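# Finish hanging a door on its second hinge pin

## Task

Using any of the three arms (arm1 based at x=-0.35 y=+0.63 z=+0.76 m facing -83°, arm2 at x=+0.18 y=+0.61 z=+0.75 facing -97°, arm3 at x=+0.57 y=-0.37 z=+0.73 facing +177°, headings counter-clockwise from +x in the scene frame), complete the hanging of a door that currently rests on a single hinge pin: both hinge pins must be fully inserted, and all blocks must sit well away from the door. At the end, release everything and move the arms away; the result only counts if it holds without any robot supporting it.

## Robot and tools

Robots: three identical i2rt Big YAM arms named arm1, arm2 and arm3. Each has six revolute joints, a two-finger gripper and a wrist camera (arm1_cam_wrist, arm2_cam_wrist, arm3_cam_wrist). With joints 1 and 6 at zero and the hand level and aimed forward, the camera rides above the hand looking toward the fingertips. Reach is roughly 1.0 m from the joint-1 axis. Joints move at different speeds, so the hand may sweep a wide arc between postures.

Frame: one shared scene frame, origin on the floor, +z up, metres. The base positions and headings in the task are given in it. The hand point is midway between the fingertips; its z axis runs along the fingers and the fingers close along its y axis. No result line prints base poses or hand poses, so Cartesian placement must be worked out from joint angles and the known bases.

Joints (radians, absolute targets; the ± is how close counts as reached):
- joint1_rad -2.879..2.879 ±0.045: base yaw, positive counter-clockwise seen from above; 0 unfolds the arm along its base heading.
- joint2_rad 0..3.141 ±0.14: shoulder; 0 has the upper arm pointing back and about level, increasing lifts it up then forward.
- joint3_rad 0..3.019 ±0.09: elbow; 0 is fully folded, increasing opens it.
- joint4_rad -1.692..1.57 ±0.055: hand pitch, positive tips fingers up.
- joint5_rad -1.57..1.57 ±0.03: sideways hand swing, positive to the arm's right.
- joint6_rad -2.094..2.094 ±0.035: hand roll, positive clockwise viewed from behind the hand.
- gripper_m 0..0.093 ±0.003: fingertip gap in metres (absolute). Grip force tops out near 50-62 N per pad, lower on some units.

execute_actions: argument "actions" is a list holding exactly one action object or nothing. The action is keyed by robot name; each robot entry has "joints", a map from the joint names above to absolute target values (not offsets). Example: {"arm1": {"joints": {"gripper_m": 0.05}}, "arm2": {"joints": {"joint1_rad": 0.3}}}. All listed motions start at once and may finish at different moments; one action runs at most 15 s. Joints or arms omitted can still be driving toward an earlier target. Any unknown key or out-of-range number rejects the whole call and nothing moves. Optional "cameras": list of camera names, or ["all"]/null/omitted for all, [] for none. The result gives each robot's state and end-of-call images; the "pictures" line gives the image order. An empty actions list just reports.

wait: "seconds" 0 to 10; commands nothing new and returns state and images like an empty action.

zoom_image: "camera" (one wrist camera) and "region" [x0, y0, x1, y1] in pixels of that camera's latest full image, origin at top-left, at most 504 x 504. Gives a finer view.

finished_scene: "scene" is the number of the current scene. Irreversible; the result says whether the goal was met. The goal must already hold and keep holding. Replying with no tool call ends everything.

Result lines:
- joint_positions: current angles and gripper gap.
- joint_status, per commanded joint: "off_target" = stopped short and may still push; "contact_stop" or "time_out" = target dropped, joint holds where it rests, except that a timed-out joint may keep a target (or one no more than 0.375, 0.375, 0.113, 0.225, 0.075, 0.3 rad away for joints 1-6) and keep pressing, moving on by itself if freed; "not_followed" = a built-in self/inter-arm clearance check refused that arm's targets (a "joint command not followed" line, usually with "cause:"). The gripper target in that action still runs, and the refused targets may be retried on every later action until valid targets arrive or the path clears. Calls without an action never show this line.
- on_its_own: what the call did not command; "held at" is the held target, not the actual position.
- Joint torques: total drive output per arm joint, offset, scaled and noisy per unit, nonzero in free air, blurred by friction; treat only as a rough contact hint.
- MOTOR HOT appears from 85 °C. At 100 °C an OVER-TEMPERATURE FAULT releases that arm's motors and gripper until cooled, so it drops; its joints then read "limit_stop_at_motor_heat" and must be re-sent.

Cautions: the arms do not stop on contact and can press very hard; sustained pushing or holding heats motors, even while you are thinking, since the sim keeps running and the robots keep holding the last command. To relieve a pushing timed-out joint, command its reported position. Small target changes may not move a joint; a joint supporting a load can sag. A hard squeeze between two robots ends the run with a failure and a hard collision may; object contact does not count, and no line reports arm-arm contact. The clearance check can react late and ignores fingers, gripper housings and wrist cameras. Arms act independently, so one stalled arm does not pause the others. Avoid drops, slips, slams and heavy shoving, and never knock anything out of the work area, which fails the task. Loose objects may occasionally get a small external nudge. Faster robot motion is preferred; heat stops and faults cost.

Each tool is called after ">>>" by a JSON object that holds its "method" and its "body".

## Session

>>> {"method": "execute_actions", "body": {"actions": []}}

Scene clock: 0.00 s.
Joint torques (N m, as the arm reports them, + toward a larger angle): no reading
arm1.joint_positions: joint1_rad=+0.001 joint2_rad=+0.587 joint3_rad=+1.602 joint4_rad=-1.200 joint5_rad=-0.306 joint6_rad=-0.530 gripper_m=+0.095
arm1.joint_status: not commanded
arm1.hand: x=-0.2764 y=+0.4591 z=+1.4410 quat_wxyz=(-0.448, -0.248, -0.725, +0.461) (m; scene frame)
arm2.joint_positions: joint1_rad=+0.295 joint2_rad=+0.521 joint3_rad=+1.663 joint4_rad=-1.557 joint5_rad=+0.080 joint6_rad=-0.240 gripper_m=+0.095
arm2.joint_status: not commanded
arm2.hand: x=+0.1879 y=+0.4957 z=+1.3725 quat_wxyz=(-0.346, -0.477, -0.691, +0.418) (m; scene frame)
arm3.joint_positions: joint1_rad=-0.280 joint2_rad=+0.488 joint3_rad=+1.360 joint4_rad=-1.219 joint5_rad=-0.025 joint6_rad=+0.103 gripper_m=+0.095
arm3.joint_status: not commanded
arm3.hand: x=+0.3890 y=-0.3081 z=+1.3104 quat_wxyz=(-0.057, +0.797, -0.172, -0.576) (m; scene frame)
pictures: arm1_cam_wrist, arm2_cam_wrist, arm3_cam_wrist
Images, in order (width x height): arm1_cam_wrist 616x616, arm2_cam_wrist 616x616, arm3_cam_wrist 616x616.

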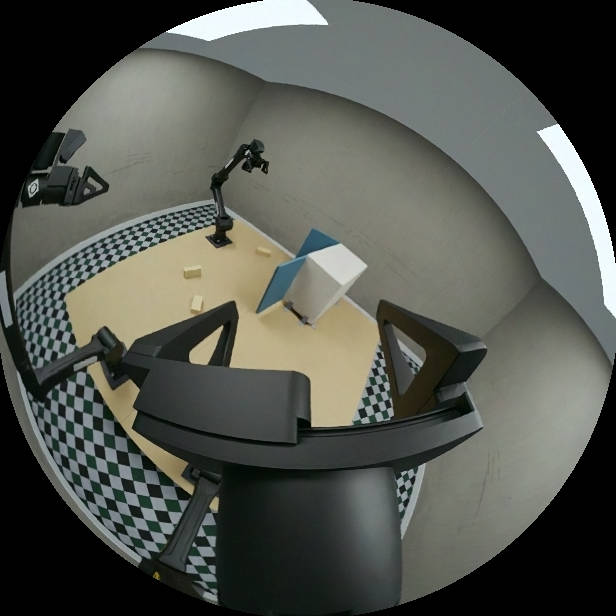

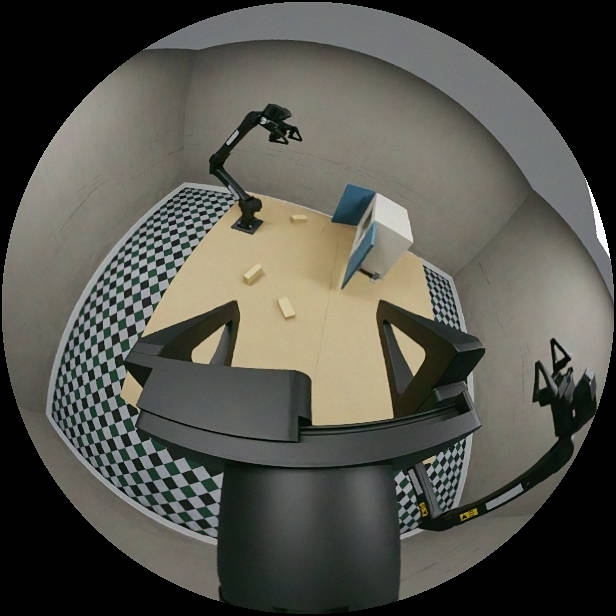

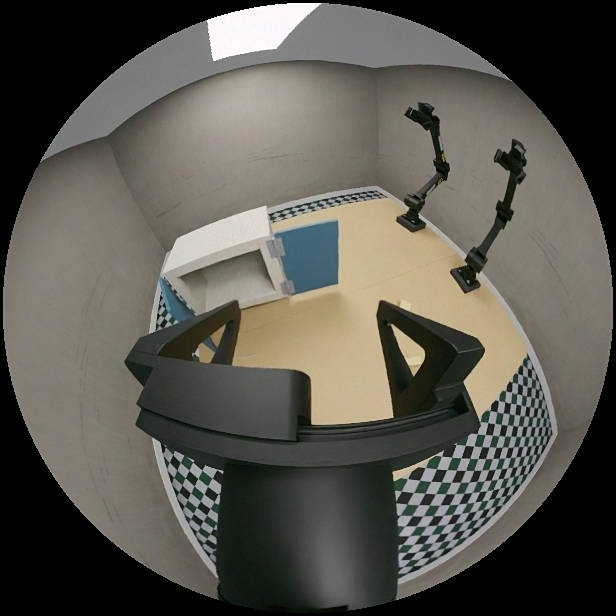

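>>> {"method": "zoom_image", "body": {"camera": "arm3_cam_wrist", "region": [140, 180, 360, 380]}}

>>> {"method": "zoom_image", "body": {"camera": "arm1_cam_wrist", "region": [230, 210, 390, 350]}}

>>> {"method": "zoom_image", "body": {"camera": "arm2_cam_wrist", "region": [280, 170, 440, 310]}}

Region (140, 180, 360, 380) of arm3_cam_wrist's 616x616 image, scaled by 2.291, with more detail than that image has; it fills the top 458 rows of this view, and the rest is white.

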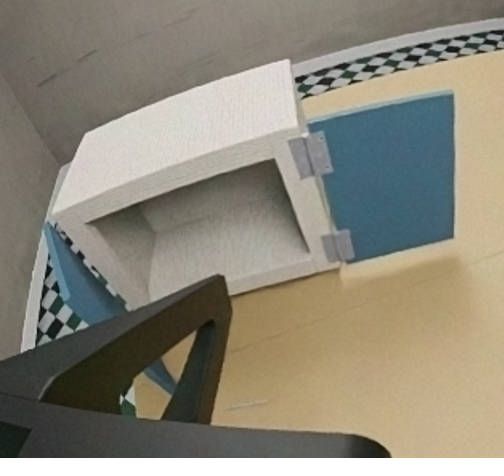

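Region (230, 210, 390, 350) of arm1_cam_wrist's 616x616 image, scaled by 3.150, with more detail than that image has; it fills the top 441 rows of this view, and the rest is white.

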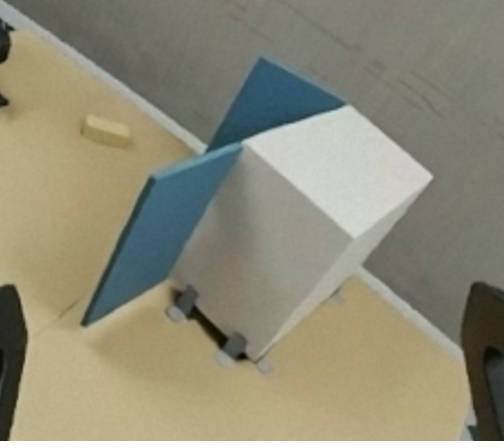

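Region (280, 170, 440, 310) of arm2_cam_wrist's 616x616 image, scaled by 3.150, with more detail than that image has; it fills the top 441 rows of this view, and the rest is white.

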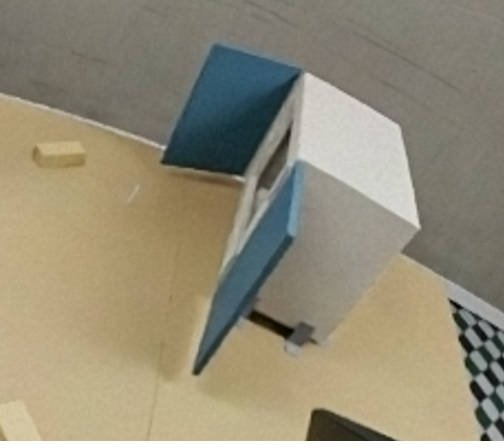

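>>> {"method": "execute_actions", "body": {"actions": [{"arm3":{"joints":{"joint1_rad":0.25,"joint2_rad":0.9,"joint3_rad":1.2,"joint4_rad":-0.9,"joint5_rad":0,"joint6_rad":0}},"arm2":{"joints":{"joint1_rad":0.0,"joint2_rad":1.1,"joint3_rad":1.3,"joint4_rad":-0.8,"joint5_rad":0,"joint6_rad":0}},"arm1":{"joints":{"joint1_rad":0.0,"joint2_rad":1.0,"joint3_rad":1.6,"joint4_rad":-1.2,"joint5_rad":0,"joint6_rad":0}}}]}}

Scene clock: 32.83 s.
Joint torques (N m, as the arm reports them, + toward a larger angle): arm1=[-0.11 -4.82 10.06  1.52  0.15  0.  ] | arm2=[-0.75 -8.6  10.87  3.15  0.05  0.15] | arm3=[-1.08 -3.91 12.36  2.49  0.1  -0.07]
arm1.joint_positions: joint1_rad=+0.001 joint2_rad=+0.999 joint3_rad=+1.581 joint4_rad=-1.200 joint5_rad=-0.004 joint6_rad=-0.010 gripper_m=+0.095
arm1.joint_status: all done
arm1.hand: x=-0.2988 y=+0.2404 z=+1.3168 quat_wxyz=(-0.346, -0.583, -0.670, +0.302) (m; scene frame)
arm2.joint_positions: joint1_rad=+0.003 joint2_rad=+1.094 joint3_rad=+1.281 joint4_rad=-0.823 joint5_rad=+0.001 joint6_rad=-0.012 gripper_m=+0.095
arm2.joint_status: all done
arm2.hand: x=+0.1253 y=+0.1307 z=+1.1652 quat_wxyz=(-0.293, -0.665, -0.599, +0.336) (m; scene frame)
arm3.joint_positions: joint1_rad=+0.245 joint2_rad=+0.896 joint3_rad=+1.182 joint4_rad=-0.917 joint5_rad=+0.001 joint6_rad=+0.013 gripper_m=+0.095
arm3.joint_status: all done
arm3.hand: x=+0.1779 y=-0.4438 z=+1.1665 quat_wxyz=(+0.044, +0.886, +0.078, -0.455) (m; scene frame)
pictures: arm1_cam_wrist, arm2_cam_wrist, arm3_cam_wrist
Images, in order (width x height): arm1_cam_wrist 616x616, arm2_cam_wrist 616x616, arm3_cam_wrist 616x616.

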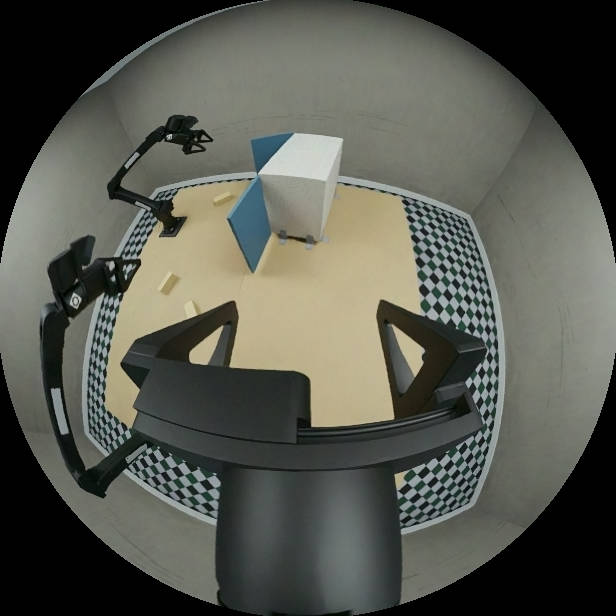

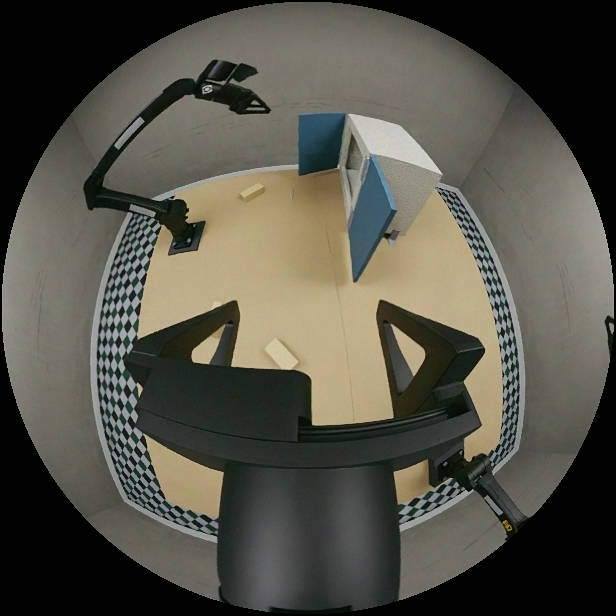

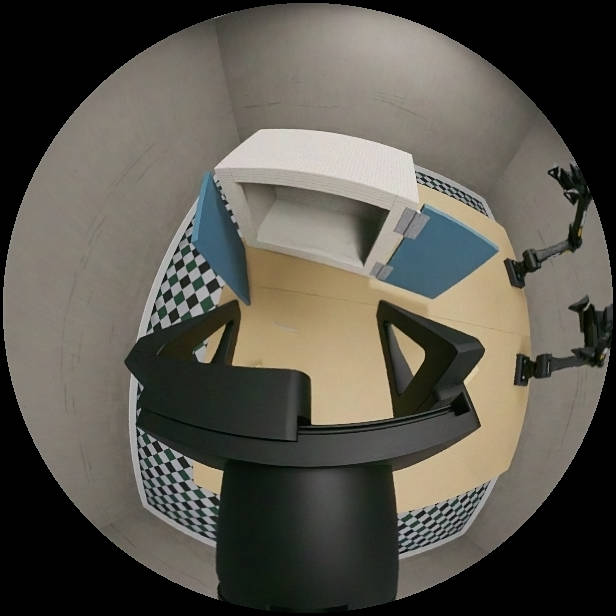

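>>> {"method": "zoom_image", "body": {"camera": "arm3_cam_wrist", "region": [350, 180, 470, 300]}}

>>> {"method": "zoom_image", "body": {"camera": "arm3_cam_wrist", "region": [170, 150, 330, 350]}}

>>> {"method": "zoom_image", "body": {"camera": "arm2_cam_wrist", "region": [270, 100, 400, 230]}}

Region (350, 180, 470, 300) of arm3_cam_wrist's 616x616 image, scaled by 4.200, with more detail than that image has.

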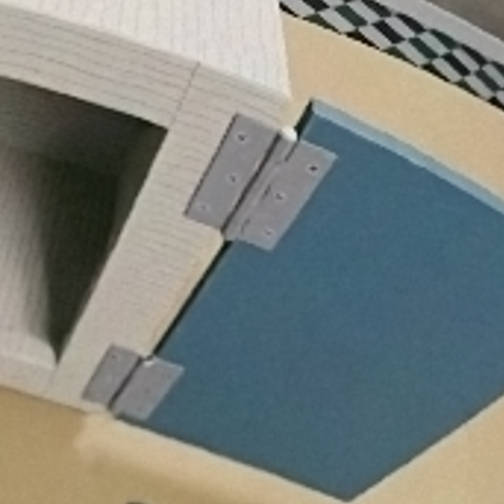

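Region (170, 150, 330, 350) of arm3_cam_wrist's 616x616 image, scaled by 2.520, with more detail than that image has; it fills the left 403 columns of this view, and the rest is white.

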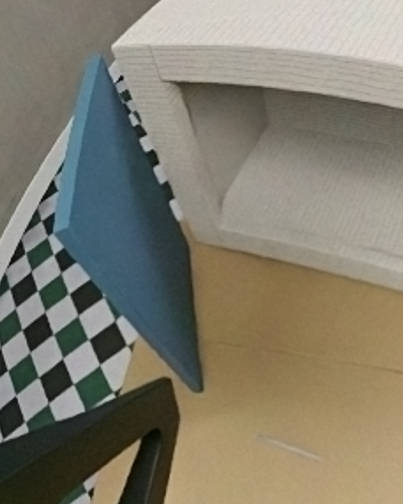

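Region (270, 100, 400, 230) of arm2_cam_wrist's 616x616 image, scaled by 3.877, with more detail than that image has.

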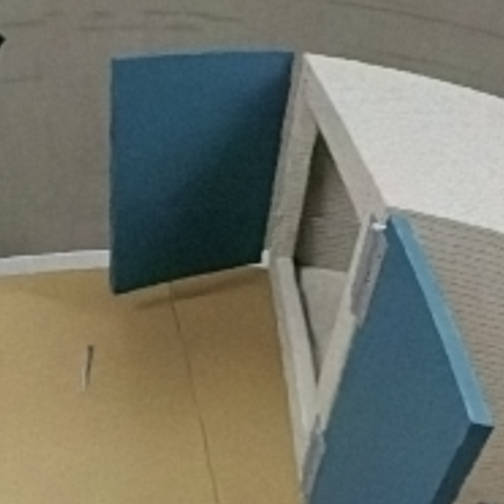

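>>> {"method": "execute_actions", "body": {"actions": [{"arm3":{"joints":{"joint2_rad":0.2}},"arm2":{"joints":{"joint3_rad":2.1}},"arm1":{"joints":{"joint4_rad":-0.2}}}], "cameras": []}}

Scene clock: 83.77 s.
Joint torques (N m, as the arm reports them, + toward a larger angle): arm1=[-0.1  -4.63  9.96  2.28  0.14  0.06] | arm2=[-0.46 -3.1   6.88  2.8   0.02  0.16] | arm3=[-1.08  6.48  7.64  2.46  0.1  -0.06]
arm1.joint_positions: joint1_rad=+0.001 joint2_rad=+0.999 joint3_rad=+1.581 joint4_rad=-0.224 joint5_rad=-0.004 joint6_rad=-0.009 gripper_m=+0.095
arm1.joint_status: all done
arm1.hand: x=-0.2959 y=+0.2106 z=+1.5454 quat_wxyz=(-0.617, -0.374, -0.430, +0.543) (m; scene frame)
arm2.joint_positions: joint1_rad=+0.003 joint2_rad=+1.096 joint3_rad=+2.087 joint4_rad=-0.814 joint5_rad=+0.001 joint6_rad=-0.012 gripper_m=+0.095
arm2.joint_status: all done
arm2.hand: x=+0.1401 y=+0.2467 z=+1.6049 quat_wxyz=(-0.503, -0.480, -0.432, +0.574) (m; scene frame)
arm3.joint_positions: joint1_rad=+0.245 joint2_rad=+0.194 joint3_rad=+1.193 joint4_rad=-0.913 joint5_rad=+0.001 joint6_rad=+0.013 gripper_m=+0.095
arm3.joint_status: all done
arm3.hand: x=+0.4627 y=-0.3906 z=+1.3451 quat_wxyz=(+0.073, +0.670, +0.060, -0.736) (m; scene frame)
pictures: none
No camera images: the call's "cameras" was empty. Leave "cameras" out to get every camera's image.

>>> {"method": "execute_actions", "body": {"actions": [{"arm3":{"joints":{"joint1_rad":-0.096,"joint2_rad":1.246,"joint3_rad":0.391,"joint4_rad":1.055}},"arm2":{"joints":{"joint1_rad":-0.195,"joint2_rad":1.548,"joint3_rad":0.613,"joint4_rad":0.935}},"arm1":{"joints":{"joint1_rad":-0.15,"joint4_rad":-1.2}}}]}}

Scene clock: 145.47 s.
Joint torques (N m, as the arm reports them, + toward a larger angle): arm1=[-0.56 -4.62 10.12  1.    0.07  0.05] | arm2=[ -0.67 -12.6    6.48   3.45   0.03   0.16] | arm3=[-2.17 -5.64  8.44  2.62  0.13 -0.06]
arm1.joint_positions: joint1_rad=-0.144 joint2_rad=+0.999 joint3_rad=+1.581 joint4_rad=-1.188 joint5_rad=-0.002 joint6_rad=-0.009 gripper_m=+0.095
arm1.joint_status: all done
arm1.hand: x=-0.3561 y=+0.2353 z=+1.3191 quat_wxyz=(-0.326, -0.629, -0.624, +0.330) (m; scene frame)
arm2.joint_positions: joint1_rad=-0.196 joint2_rad=+1.541 joint3_rad=+0.618 joint4_rad=+0.910 joint5_rad=+0.000 joint6_rad=-0.011 gripper_m=+0.095
arm2.joint_status: all done
arm2.hand: x=+0.0092 y=+0.0837 z=+0.9451 quat_wxyz=(-0.406, -0.576, -0.424, +0.569) (m; scene frame)
arm3.joint_positions: joint1_rad=-0.089 joint2_rad=+1.239 joint3_rad=+0.387 joint4_rad=+1.037 joint5_rad=+0.000 joint6_rad=+0.012 gripper_m=+0.095
arm3.joint_status: all done
arm3.hand: x=+0.1214 y=-0.3021 z=+1.0048 quat_wxyz=(-0.052, +0.633, -0.050, -0.771) (m; scene frame)
pictures: arm1_cam_wrist, arm2_cam_wrist, arm3_cam_wrist
Images, in order (width x height): arm1_cam_wrist 616x616, arm2_cam_wrist 616x616, arm3_cam_wrist 616x616.

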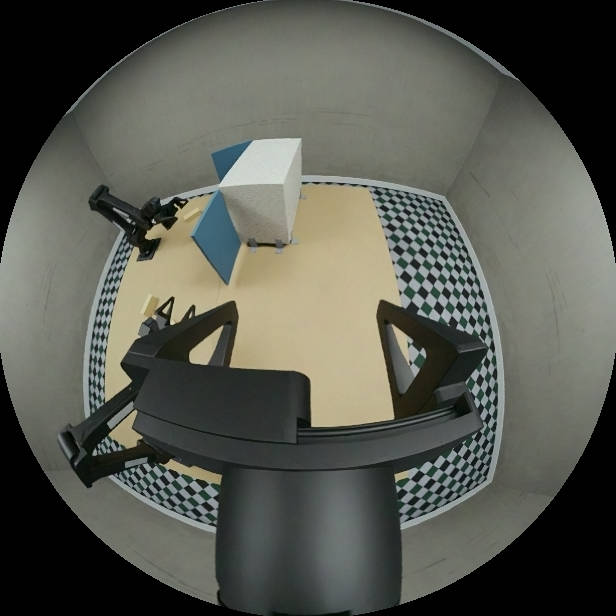

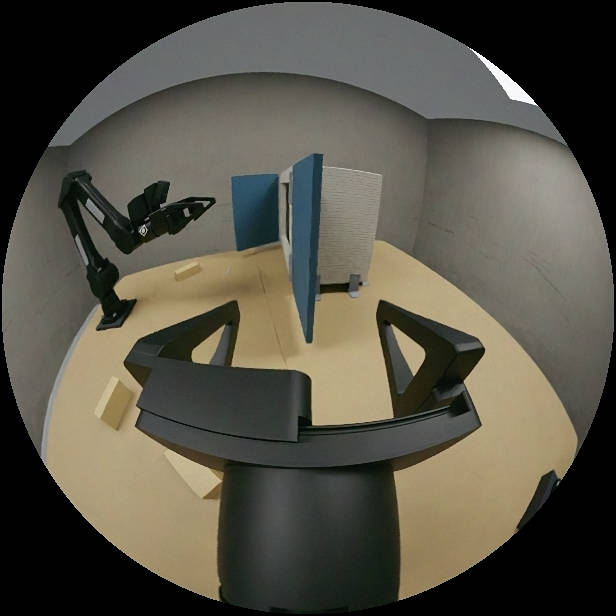

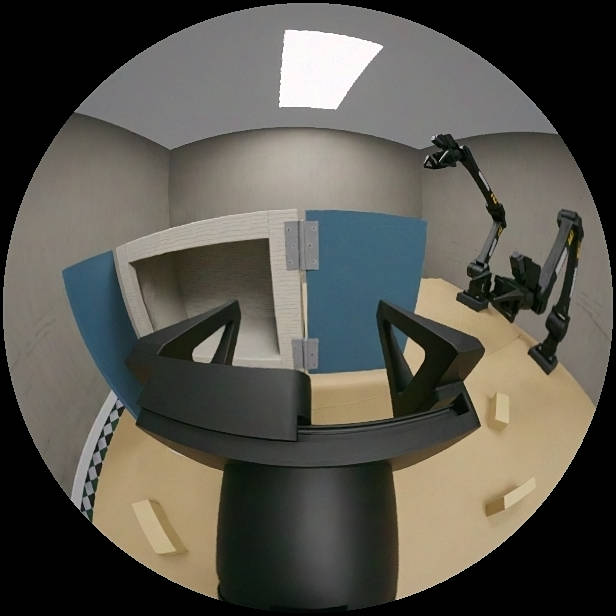

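Model works well.

>>> {"method": "zoom_image", "body": {"camera": "arm3_cam_wrist", "region": [265, 200, 345, 280]}}

>>> {"method": "zoom_image", "body": {"camera": "arm3_cam_wrist", "region": [275, 320, 335, 380]}}

>>> {"method": "zoom_image", "body": {"camera": "arm2_cam_wrist", "region": [210, 140, 400, 350]}}

Region (265, 200, 345, 280) of arm3_cam_wrist's 616x616 image, scaled by 6.300, with more detail than that image has.

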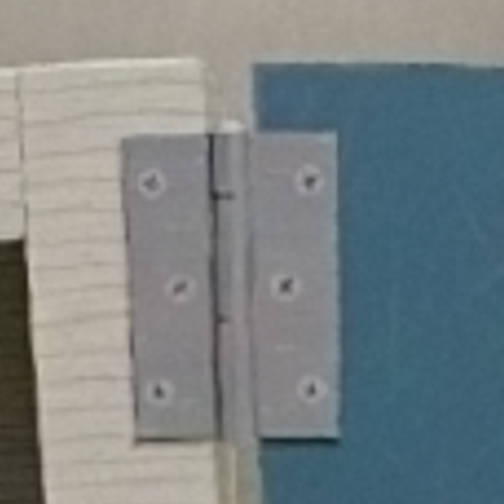

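Region (275, 320, 335, 380) of arm3_cam_wrist's 616x616 image, scaled by 8.400, with more detail than that image has.

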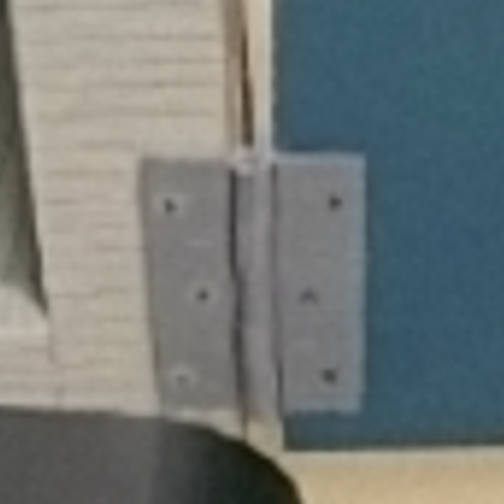

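Region (210, 140, 400, 350) of arm2_cam_wrist's 616x616 image, scaled by 2.400, with more detail than that image has; it fills the left 456 columns of this view, and the rest is white.

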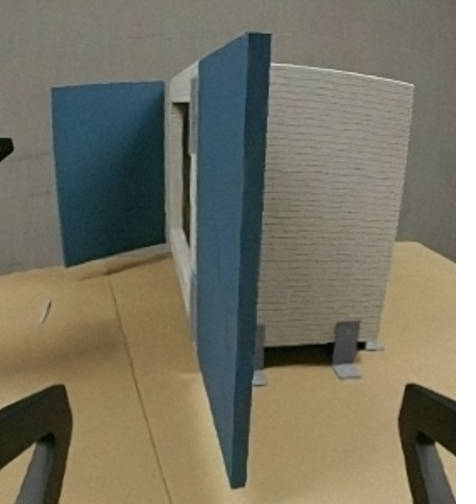

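>>> {"method": "zoom_image", "body": {"camera": "arm3_cam_wrist", "region": [55, 230, 175, 400]}}

>>> {"method": "zoom_image", "body": {"camera": "arm3_cam_wrist", "region": [290, 325, 320, 355]}}

>>> {"method": "zoom_image", "body": {"camera": "arm2_cam_wrist", "region": [215, 160, 305, 290]}}

Region (55, 230, 175, 400) of arm3_cam_wrist's 616x616 image, scaled by 2.965, with more detail than that image has; it fills the left 356 columns of this view, and the rest is white.

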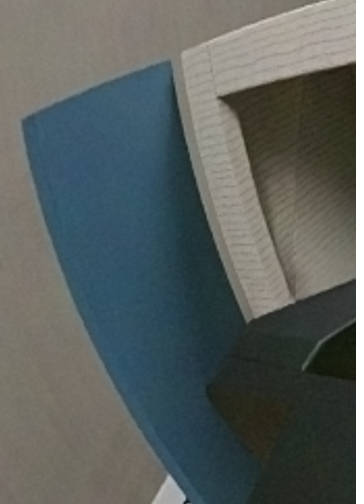

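Region (290, 325, 320, 355) of arm3_cam_wrist's 616x616 image, scaled by 16.800, with more detail than that image has.

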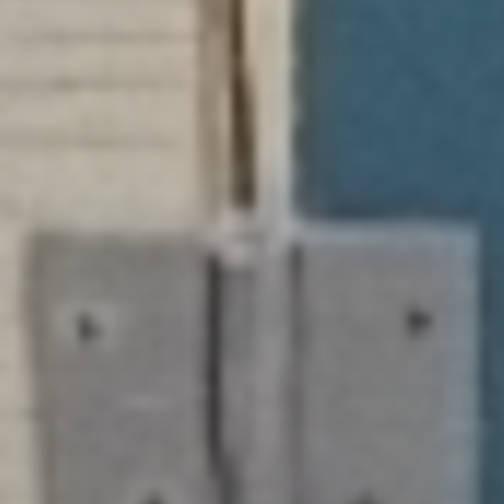

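Region (215, 160, 305, 290) of arm2_cam_wrist's 616x616 image, scaled by 3.877, with more detail than that image has; it fills the left 349 columns of this view, and the rest is white.

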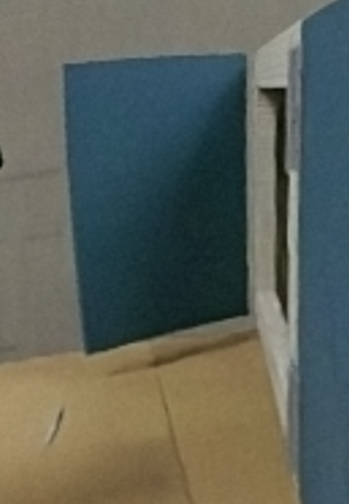

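>>> {"method": "execute_actions", "body": {"actions": [{"arm3":{"joints":{"joint1_rad":0.36,"joint2_rad":1.3,"joint3_rad":1.0,"joint4_rad":-1.2}},"arm2":{"joints":{"joint2_rad":1.809,"joint3_rad":0.99,"joint4_rad":0.85}}}], "cameras": ["arm2_cam_wrist"]}}

>>> {"method": "execute_actions", "body": {"actions": [{"arm3":{"joints":{"joint2_rad":1.70,"joint3_rad":1.35,"joint4_rad":-1.209}}}], "cameras": ["arm3_cam_wrist"]}}

Scene clock: 205.63 s.
Joint torques (N m, as the arm reports them, + toward a larger angle): arm1=[-0.61 -4.8  10.06  0.99  0.07  0.05] | arm2=[ -0.5  -18.42   9.43   1.86   0.05   0.13] | arm3=[-1.65 -7.79 11.9   0.24  0.15 -0.05]
arm1.joint_positions: joint1_rad=-0.144 joint2_rad=+0.999 joint3_rad=+1.581 joint4_rad=-1.188 joint5_rad=-0.002 joint6_rad=-0.009 gripper_m=+0.095
arm1.joint_status: not commanded
arm1.hand: x=-0.3561 y=+0.2353 z=+1.3191 quat_wxyz=(-0.326, -0.629, -0.624, +0.330) (m; scene frame)
arm2.joint_positions: joint1_rad=-0.196 joint2_rad=+1.802 joint3_rad=+0.957 joint4_rad=+0.865 joint5_rad=+0.000 joint6_rad=-0.011 gripper_m=+0.095
arm2.joint_status: all done
arm2.hand: x=-0.0278 y=-0.0294 z=+0.9438 quat_wxyz=(-0.413, -0.566, -0.417, +0.579) (m; scene frame)
arm3.joint_positions: joint1_rad=+0.362 joint2_rad=+1.293 joint3_rad=+0.972 joint4_rad=-1.189 joint5_rad=+0.000 joint6_rad=+0.012 gripper_m=+0.095
arm3.joint_status: all done
arm3.hand: x=+0.2273 y=-0.4765 z=+0.8820 quat_wxyz=(+0.003, +0.989, +0.146, -0.034) (m; scene frame)
pictures: arm2_cam_wrist
Images, in order (width x height): arm2_cam_wrist 616x616.

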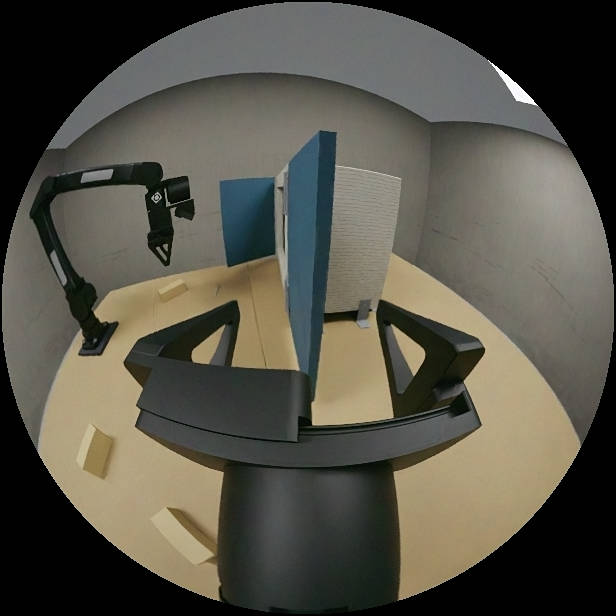

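Scene clock: 206.83 s.
Joint torques (N m, as the arm reports them, + toward a larger angle): arm1=[-0.56 -4.69 10.09  1.    0.07  0.05] | arm2=[ -0.21 -18.38   9.58   1.86   0.04   0.15] | arm3=[ -1.72 -13.58  12.45   0.37   0.15  -0.05]
arm1.joint_positions: joint1_rad=-0.144 joint2_rad=+0.999 joint3_rad=+1.581 joint4_rad=-1.188 joint5_rad=-0.002 joint6_rad=-0.009 gripper_m=+0.095
arm1.joint_status: not commanded
arm1.hand: x=-0.3561 y=+0.2353 z=+1.3191 quat_wxyz=(-0.326, -0.629, -0.624, +0.330) (m; scene frame)
arm2.joint_positions: joint1_rad=-0.196 joint2_rad=+1.802 joint3_rad=+0.957 joint4_rad=+0.865 joint5_rad=+0.000 joint6_rad=-0.011 gripper_m=+0.095
arm2.joint_status: not commanded
arm2.hand: x=-0.0278 y=-0.0294 z=+0.9438 quat_wxyz=(-0.413, -0.566, -0.417, +0.579) (m; scene frame)
arm3.joint_positions: joint1_rad=+0.362 joint2_rad=+1.700 joint3_rad=+1.310 joint4_rad=-1.205 joint5_rad=+0.000 joint6_rad=+0.012 gripper_m=+0.095
arm3.joint_status: all done
arm3.hand: x=+0.1079 y=-0.5139 z=+0.8422 quat_wxyz=(-0.004, +0.989, +0.146, +0.007) (m; scene frame)
pictures: arm3_cam_wrist
Images, in order (width x height): arm3_cam_wrist 616x616.

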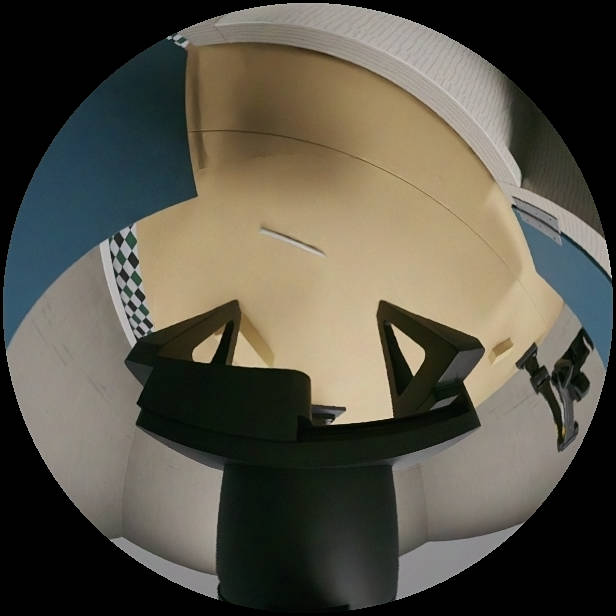

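>>> {"method": "zoom_image", "body": {"camera": "arm3_cam_wrist", "region": [240, 200, 350, 290]}}

Region (240, 200, 350, 290) of arm3_cam_wrist's 616x616 image, scaled by 4.582, with more detail than that image has; it fills the top 412 rows of this view, and the rest is white.

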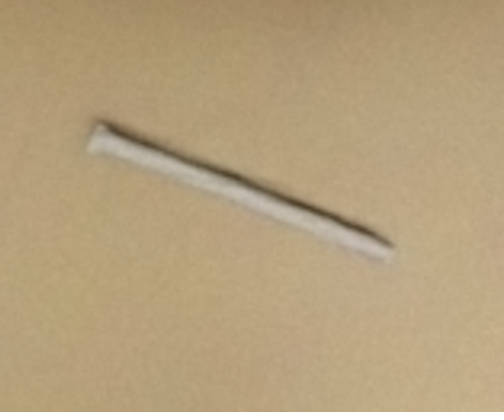

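>>> {"method": "execute_actions", "body": {"actions": [{"arm3":{"joints":{"joint1_rad":0.325,"joint2_rad":1.755,"joint3_rad":1.235,"joint4_rad":-0.915,"joint5_rad":-0.23,"joint6_rad":-1.21,"gripper_m":0.035}}}], "cameras": ["arm3_cam_wrist","arm2_cam_wrist"]}}

Scene clock: 255.57 s.
Joint torques (N m, as the arm reports them, + toward a larger angle): arm1=[-0.6  -4.67 10.08  1.02  0.07  0.05] | arm2=[ -0.52 -18.23   9.5    1.82   0.03   0.14] | arm3=[ -2.04 -13.74   9.23   1.2   -0.24  -0.08]
arm1.joint_positions: joint1_rad=-0.144 joint2_rad=+0.999 joint3_rad=+1.581 joint4_rad=-1.188 joint5_rad=-0.002 joint6_rad=-0.009 gripper_m=+0.095
arm1.joint_status: not commanded
arm1.hand: x=-0.3561 y=+0.2353 z=+1.3191 quat_wxyz=(-0.326, -0.629, -0.624, +0.330) (m; scene frame)
arm2.joint_positions: joint1_rad=-0.196 joint2_rad=+1.802 joint3_rad=+0.957 joint4_rad=+0.865 joint5_rad=+0.000 joint6_rad=-0.011 gripper_m=+0.095
arm2.joint_status: not commanded
arm2.hand: x=-0.0278 y=-0.0294 z=+0.9438 quat_wxyz=(-0.413, -0.566, -0.417, +0.579) (m; scene frame)
arm3.joint_positions: joint1_rad=+0.330 joint2_rad=+1.751 joint3_rad=+1.230 joint4_rad=-0.927 joint5_rad=-0.228 joint6_rad=-1.196 gripper_m=+0.035
arm3.joint_status: all done
arm3.hand: x=+0.0828 y=-0.5449 z=+0.7972 quat_wxyz=(+0.071, +0.731, +0.670, -0.108) (m; scene frame)
pictures: arm2_cam_wrist, arm3_cam_wrist
Images, in order (width x height): arm2_cam_wrist 616x616, arm3_cam_wrist 616x616.

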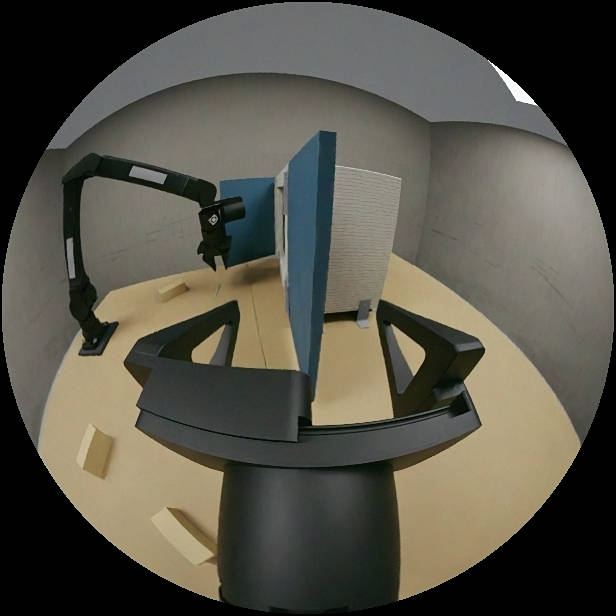

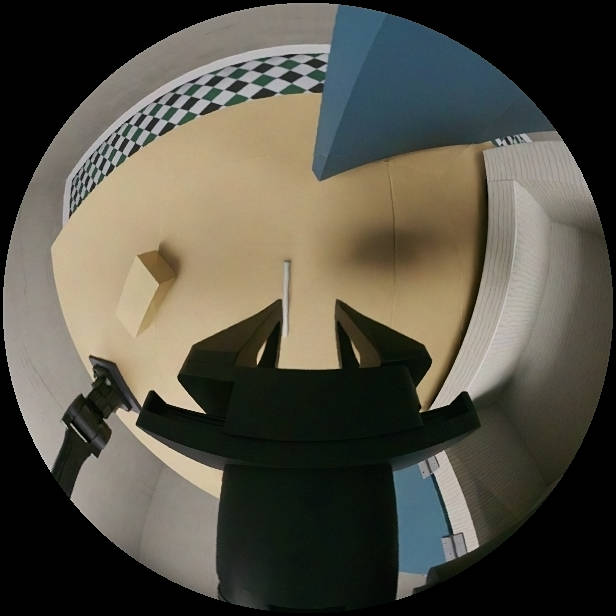

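>>> {"method": "execute_actions", "body": {"actions": [{"arm3":{"joints":{"joint1_rad":0.345,"joint2_rad":1.787,"joint3_rad":1.155,"joint4_rad":-0.82}}}], "cameras": ["arm3_cam_wrist","arm2_cam_wrist"]}}

>>> {"method": "zoom_image", "body": {"camera": "arm3_cam_wrist", "region": [250, 230, 370, 370]}}

>>> {"method": "zoom_image", "body": {"camera": "arm2_cam_wrist", "region": [185, 240, 255, 310]}}

Scene clock: 272.97 s.
Joint torques (N m, as the arm reports them, + toward a larger angle): arm1=[-0.48 -4.72 10.13  1.05  0.07  0.06] | arm2=[ -0.38 -18.41   9.64   1.86   0.03   0.13] | arm3=[ -0.56 -12.91   8.53   1.15  -0.23  -0.06]
arm1.joint_positions: joint1_rad=-0.144 joint2_rad=+0.999 joint3_rad=+1.581 joint4_rad=-1.188 joint5_rad=-0.002 joint6_rad=-0.009 gripper_m=+0.095
arm1.joint_status: not commanded
arm1.hand: x=-0.3561 y=+0.2353 z=+1.3191 quat_wxyz=(-0.326, -0.629, -0.624, +0.330) (m; scene frame)
arm2.joint_positions: joint1_rad=-0.196 joint2_rad=+1.802 joint3_rad=+0.957 joint4_rad=+0.865 joint5_rad=+0.000 joint6_rad=-0.011 gripper_m=+0.095
arm2.joint_status: not commanded
arm2.hand: x=-0.0278 y=-0.0294 z=+0.9438 quat_wxyz=(-0.413, -0.566, -0.417, +0.579) (m; scene frame)
arm3.joint_positions: joint1_rad=+0.333 joint2_rad=+1.777 joint3_rad=+1.152 joint4_rad=-0.832 joint5_rad=-0.229 joint6_rad=-1.197 gripper_m=+0.035
arm3.joint_status: all done
arm3.hand: x=+0.0966 y=-0.5421 z=+0.7600 quat_wxyz=(+0.073, +0.730, +0.671, -0.104) (m; scene frame)
pictures: arm2_cam_wrist, arm3_cam_wrist
Images, in order (width x height): arm2_cam_wrist 616x616, arm3_cam_wrist 616x616.

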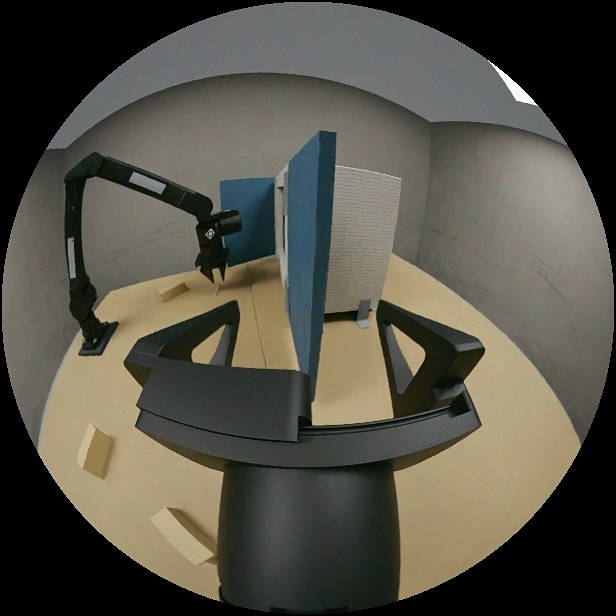

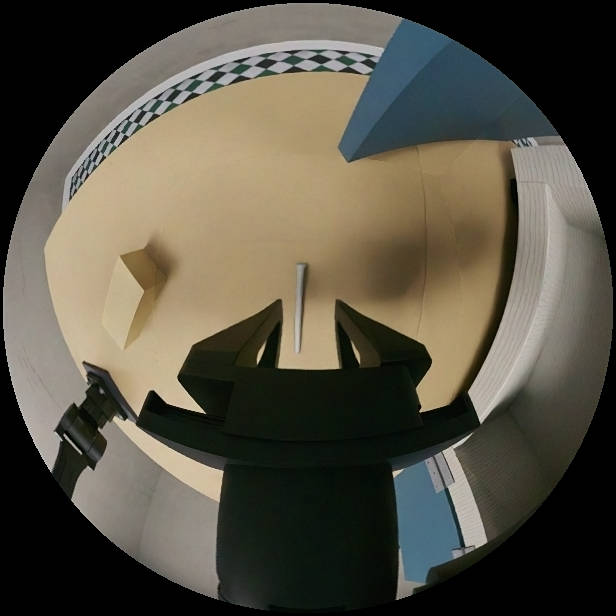

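Region (250, 230, 370, 370) of arm3_cam_wrist's 616x616 image, scaled by 3.600, with more detail than that image has; it fills the left 432 columns of this view, and the rest is white.

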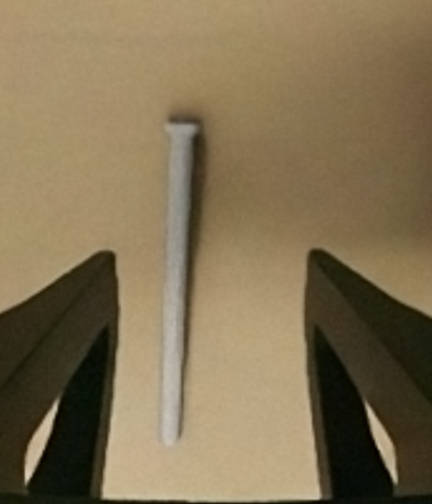

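Region (185, 240, 255, 310) of arm2_cam_wrist's 616x616 image, scaled by 7.200, with more detail than that image has.

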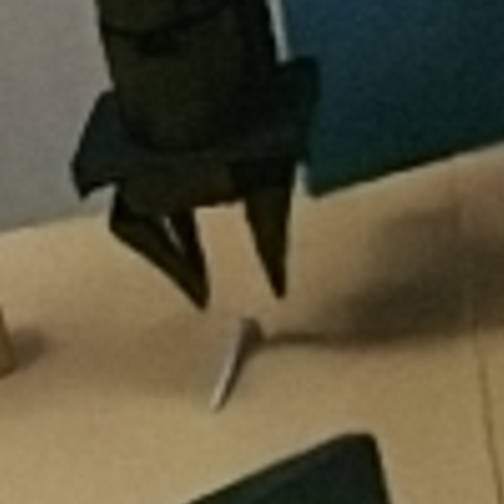

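>>> {"method": "execute_actions", "body": {"actions": [{"arm3":{"joints":{"joint2_rad":1.803,"joint3_rad":1.118,"joint4_rad":-0.766,"gripper_m":0.025}}}], "cameras": ["arm3_cam_wrist","arm2_cam_wrist"]}}

>>> {"method": "zoom_image", "body": {"camera": "arm3_cam_wrist", "region": [250, 230, 370, 370]}}

>>> {"method": "zoom_image", "body": {"camera": "arm2_cam_wrist", "region": [185, 240, 255, 310]}}

Scene clock: 287.17 s.
Joint torques (N m, as the arm reports them, + toward a larger angle): arm1=[-0.55 -4.71 10.12  1.01  0.07  0.05] | arm2=[ -0.17 -17.97   9.47   1.8    0.06   0.15] | arm3=[ -0.49 -12.39   7.95   1.19  -0.23  -0.06]
arm1.joint_positions: joint1_rad=-0.144 joint2_rad=+0.999 joint3_rad=+1.581 joint4_rad=-1.188 joint5_rad=-0.002 joint6_rad=-0.009 gripper_m=+0.095
arm1.joint_status: not commanded
arm1.hand: x=-0.3561 y=+0.2353 z=+1.3191 quat_wxyz=(-0.326, -0.629, -0.624, +0.330) (m; scene frame)
arm2.joint_positions: joint1_rad=-0.196 joint2_rad=+1.802 joint3_rad=+0.957 joint4_rad=+0.865 joint5_rad=+0.000 joint6_rad=-0.011 gripper_m=+0.095
arm2.joint_status: not commanded
arm2.hand: x=-0.0278 y=-0.0294 z=+0.9438 quat_wxyz=(-0.413, -0.566, -0.417, +0.579) (m; scene frame)
arm3.joint_positions: joint1_rad=+0.333 joint2_rad=+1.785 joint3_rad=+1.120 joint4_rad=-0.778 joint5_rad=-0.229 joint6_rad=-1.197 gripper_m=+0.025
arm3.joint_status: all done
arm3.hand: x=+0.0997 y=-0.5412 z=+0.7464 quat_wxyz=(+0.070, +0.729, +0.671, -0.110) (m; scene frame)
pictures: arm2_cam_wrist, arm3_cam_wrist
Images, in order (width x height): arm2_cam_wrist 616x616, arm3_cam_wrist 616x616.

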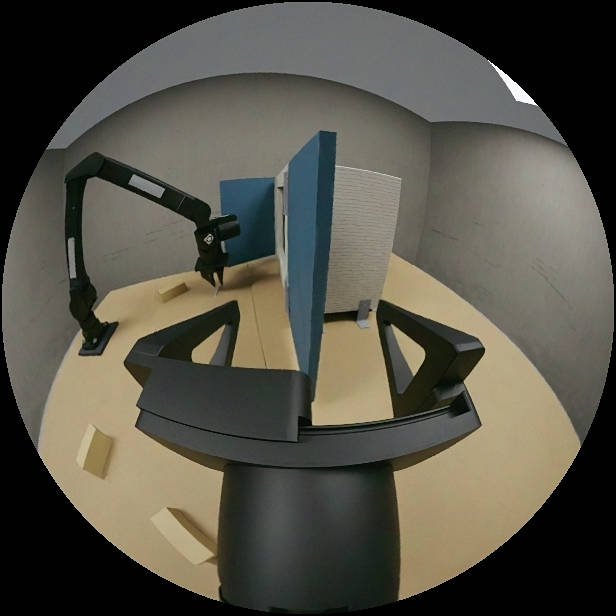

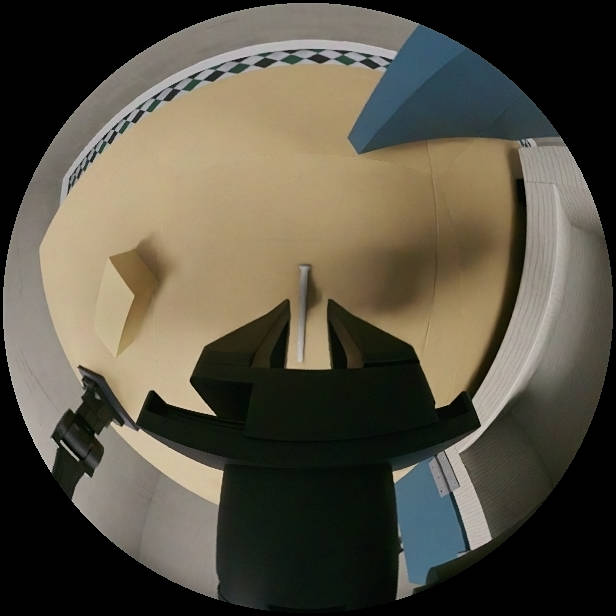

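Region (250, 230, 370, 370) of arm3_cam_wrist's 616x616 image, scaled by 3.600, with more detail than that image has; it fills the left 432 columns of this view, and the rest is white.

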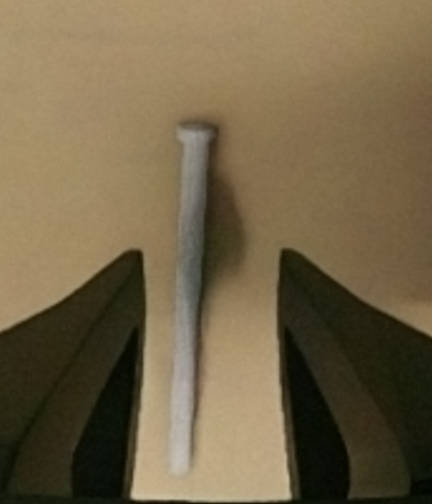

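Region (185, 240, 255, 310) of arm2_cam_wrist's 616x616 image, scaled by 7.200, with more detail than that image has.

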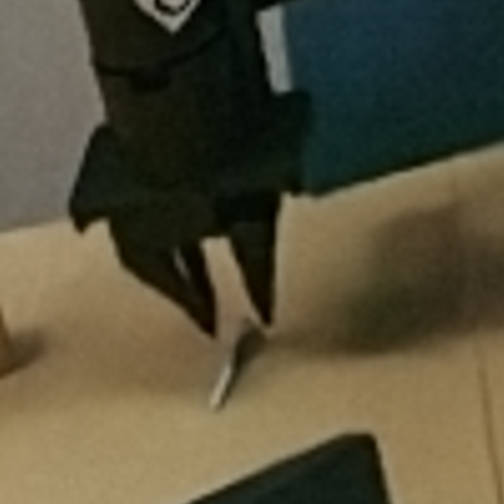

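>>> {"method": "execute_actions", "body": {"actions": [{"arm3":{"joints":{"joint2_rad":1.817,"joint3_rad":1.097,"joint4_rad":-0.733}}}], "cameras": ["arm3_cam_wrist","arm2_cam_wrist"]}}

>>> {"method": "zoom_image", "body": {"camera": "arm3_cam_wrist", "region": [250, 230, 370, 370]}}

>>> {"method": "zoom_image", "body": {"camera": "arm2_cam_wrist", "region": [185, 240, 255, 310]}}

Scene clock: 299.90 s.
Joint torques (N m, as the arm reports them, + toward a larger angle): arm1=[-0.47 -4.75 10.11  1.    0.07  0.05] | arm2=[ -0.61 -18.     9.55   1.82   0.02   0.14] | arm3=[ -0.48 -12.54   7.72   1.2   -0.23  -0.06]
arm1.joint_positions: joint1_rad=-0.144 joint2_rad=+0.999 joint3_rad=+1.581 joint4_rad=-1.188 joint5_rad=-0.002 joint6_rad=-0.009 gripper_m=+0.095
arm1.joint_status: not commanded
arm1.hand: x=-0.3561 y=+0.2353 z=+1.3191 quat_wxyz=(-0.326, -0.629, -0.624, +0.330) (m; scene frame)
arm2.joint_positions: joint1_rad=-0.196 joint2_rad=+1.802 joint3_rad=+0.957 joint4_rad=+0.865 joint5_rad=+0.000 joint6_rad=-0.011 gripper_m=+0.095
arm2.joint_status: not commanded
arm2.hand: x=-0.0278 y=-0.0294 z=+0.9438 quat_wxyz=(-0.413, -0.566, -0.417, +0.579) (m; scene frame)
arm3.joint_positions: joint1_rad=+0.333 joint2_rad=+1.800 joint3_rad=+1.099 joint4_rad=-0.745 joint5_rad=-0.229 joint6_rad=-1.197 gripper_m=+0.025
arm3.joint_status: all done
arm3.hand: x=+0.1033 y=-0.5401 z=+0.7340 quat_wxyz=(+0.070, +0.730, +0.671, -0.109) (m; scene frame)
pictures: arm2_cam_wrist, arm3_cam_wrist
Images, in order (width x height): arm2_cam_wrist 616x616, arm3_cam_wrist 616x616.

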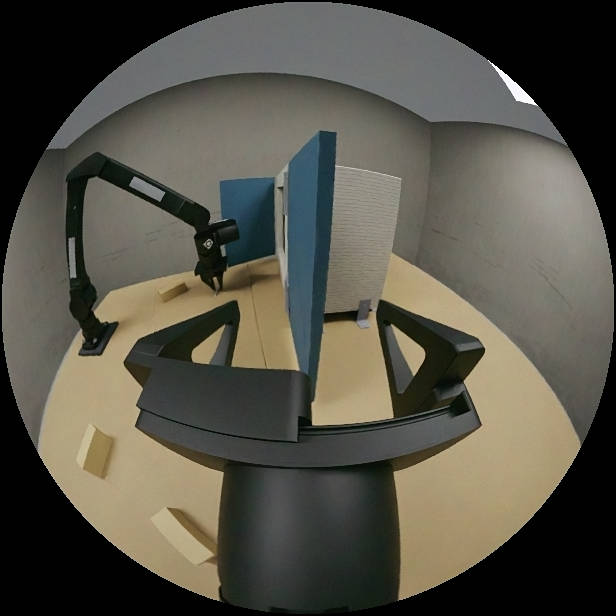

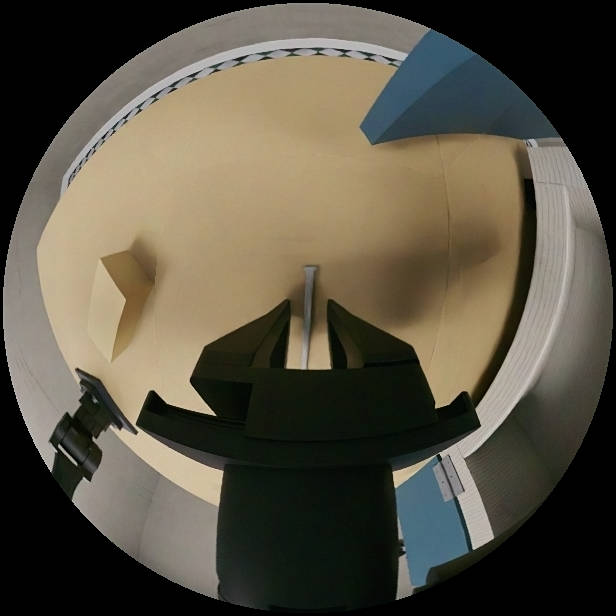

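Region (250, 230, 370, 370) of arm3_cam_wrist's 616x616 image, scaled by 3.600, with more detail than that image has; it fills the left 432 columns of this view, and the rest is white.

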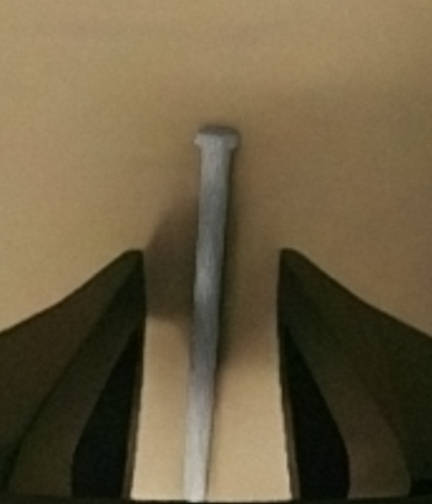

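Region (185, 240, 255, 310) of arm2_cam_wrist's 616x616 image, scaled by 7.200, with more detail than that image has.

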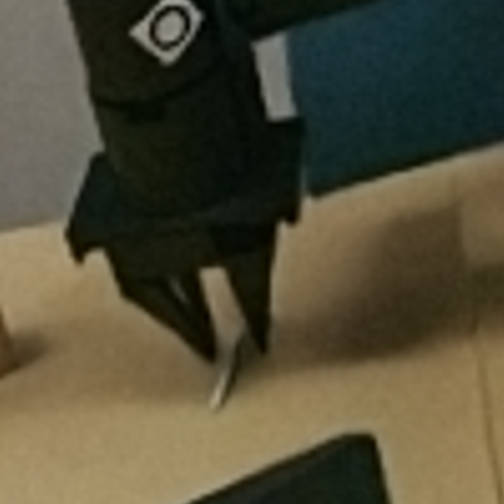

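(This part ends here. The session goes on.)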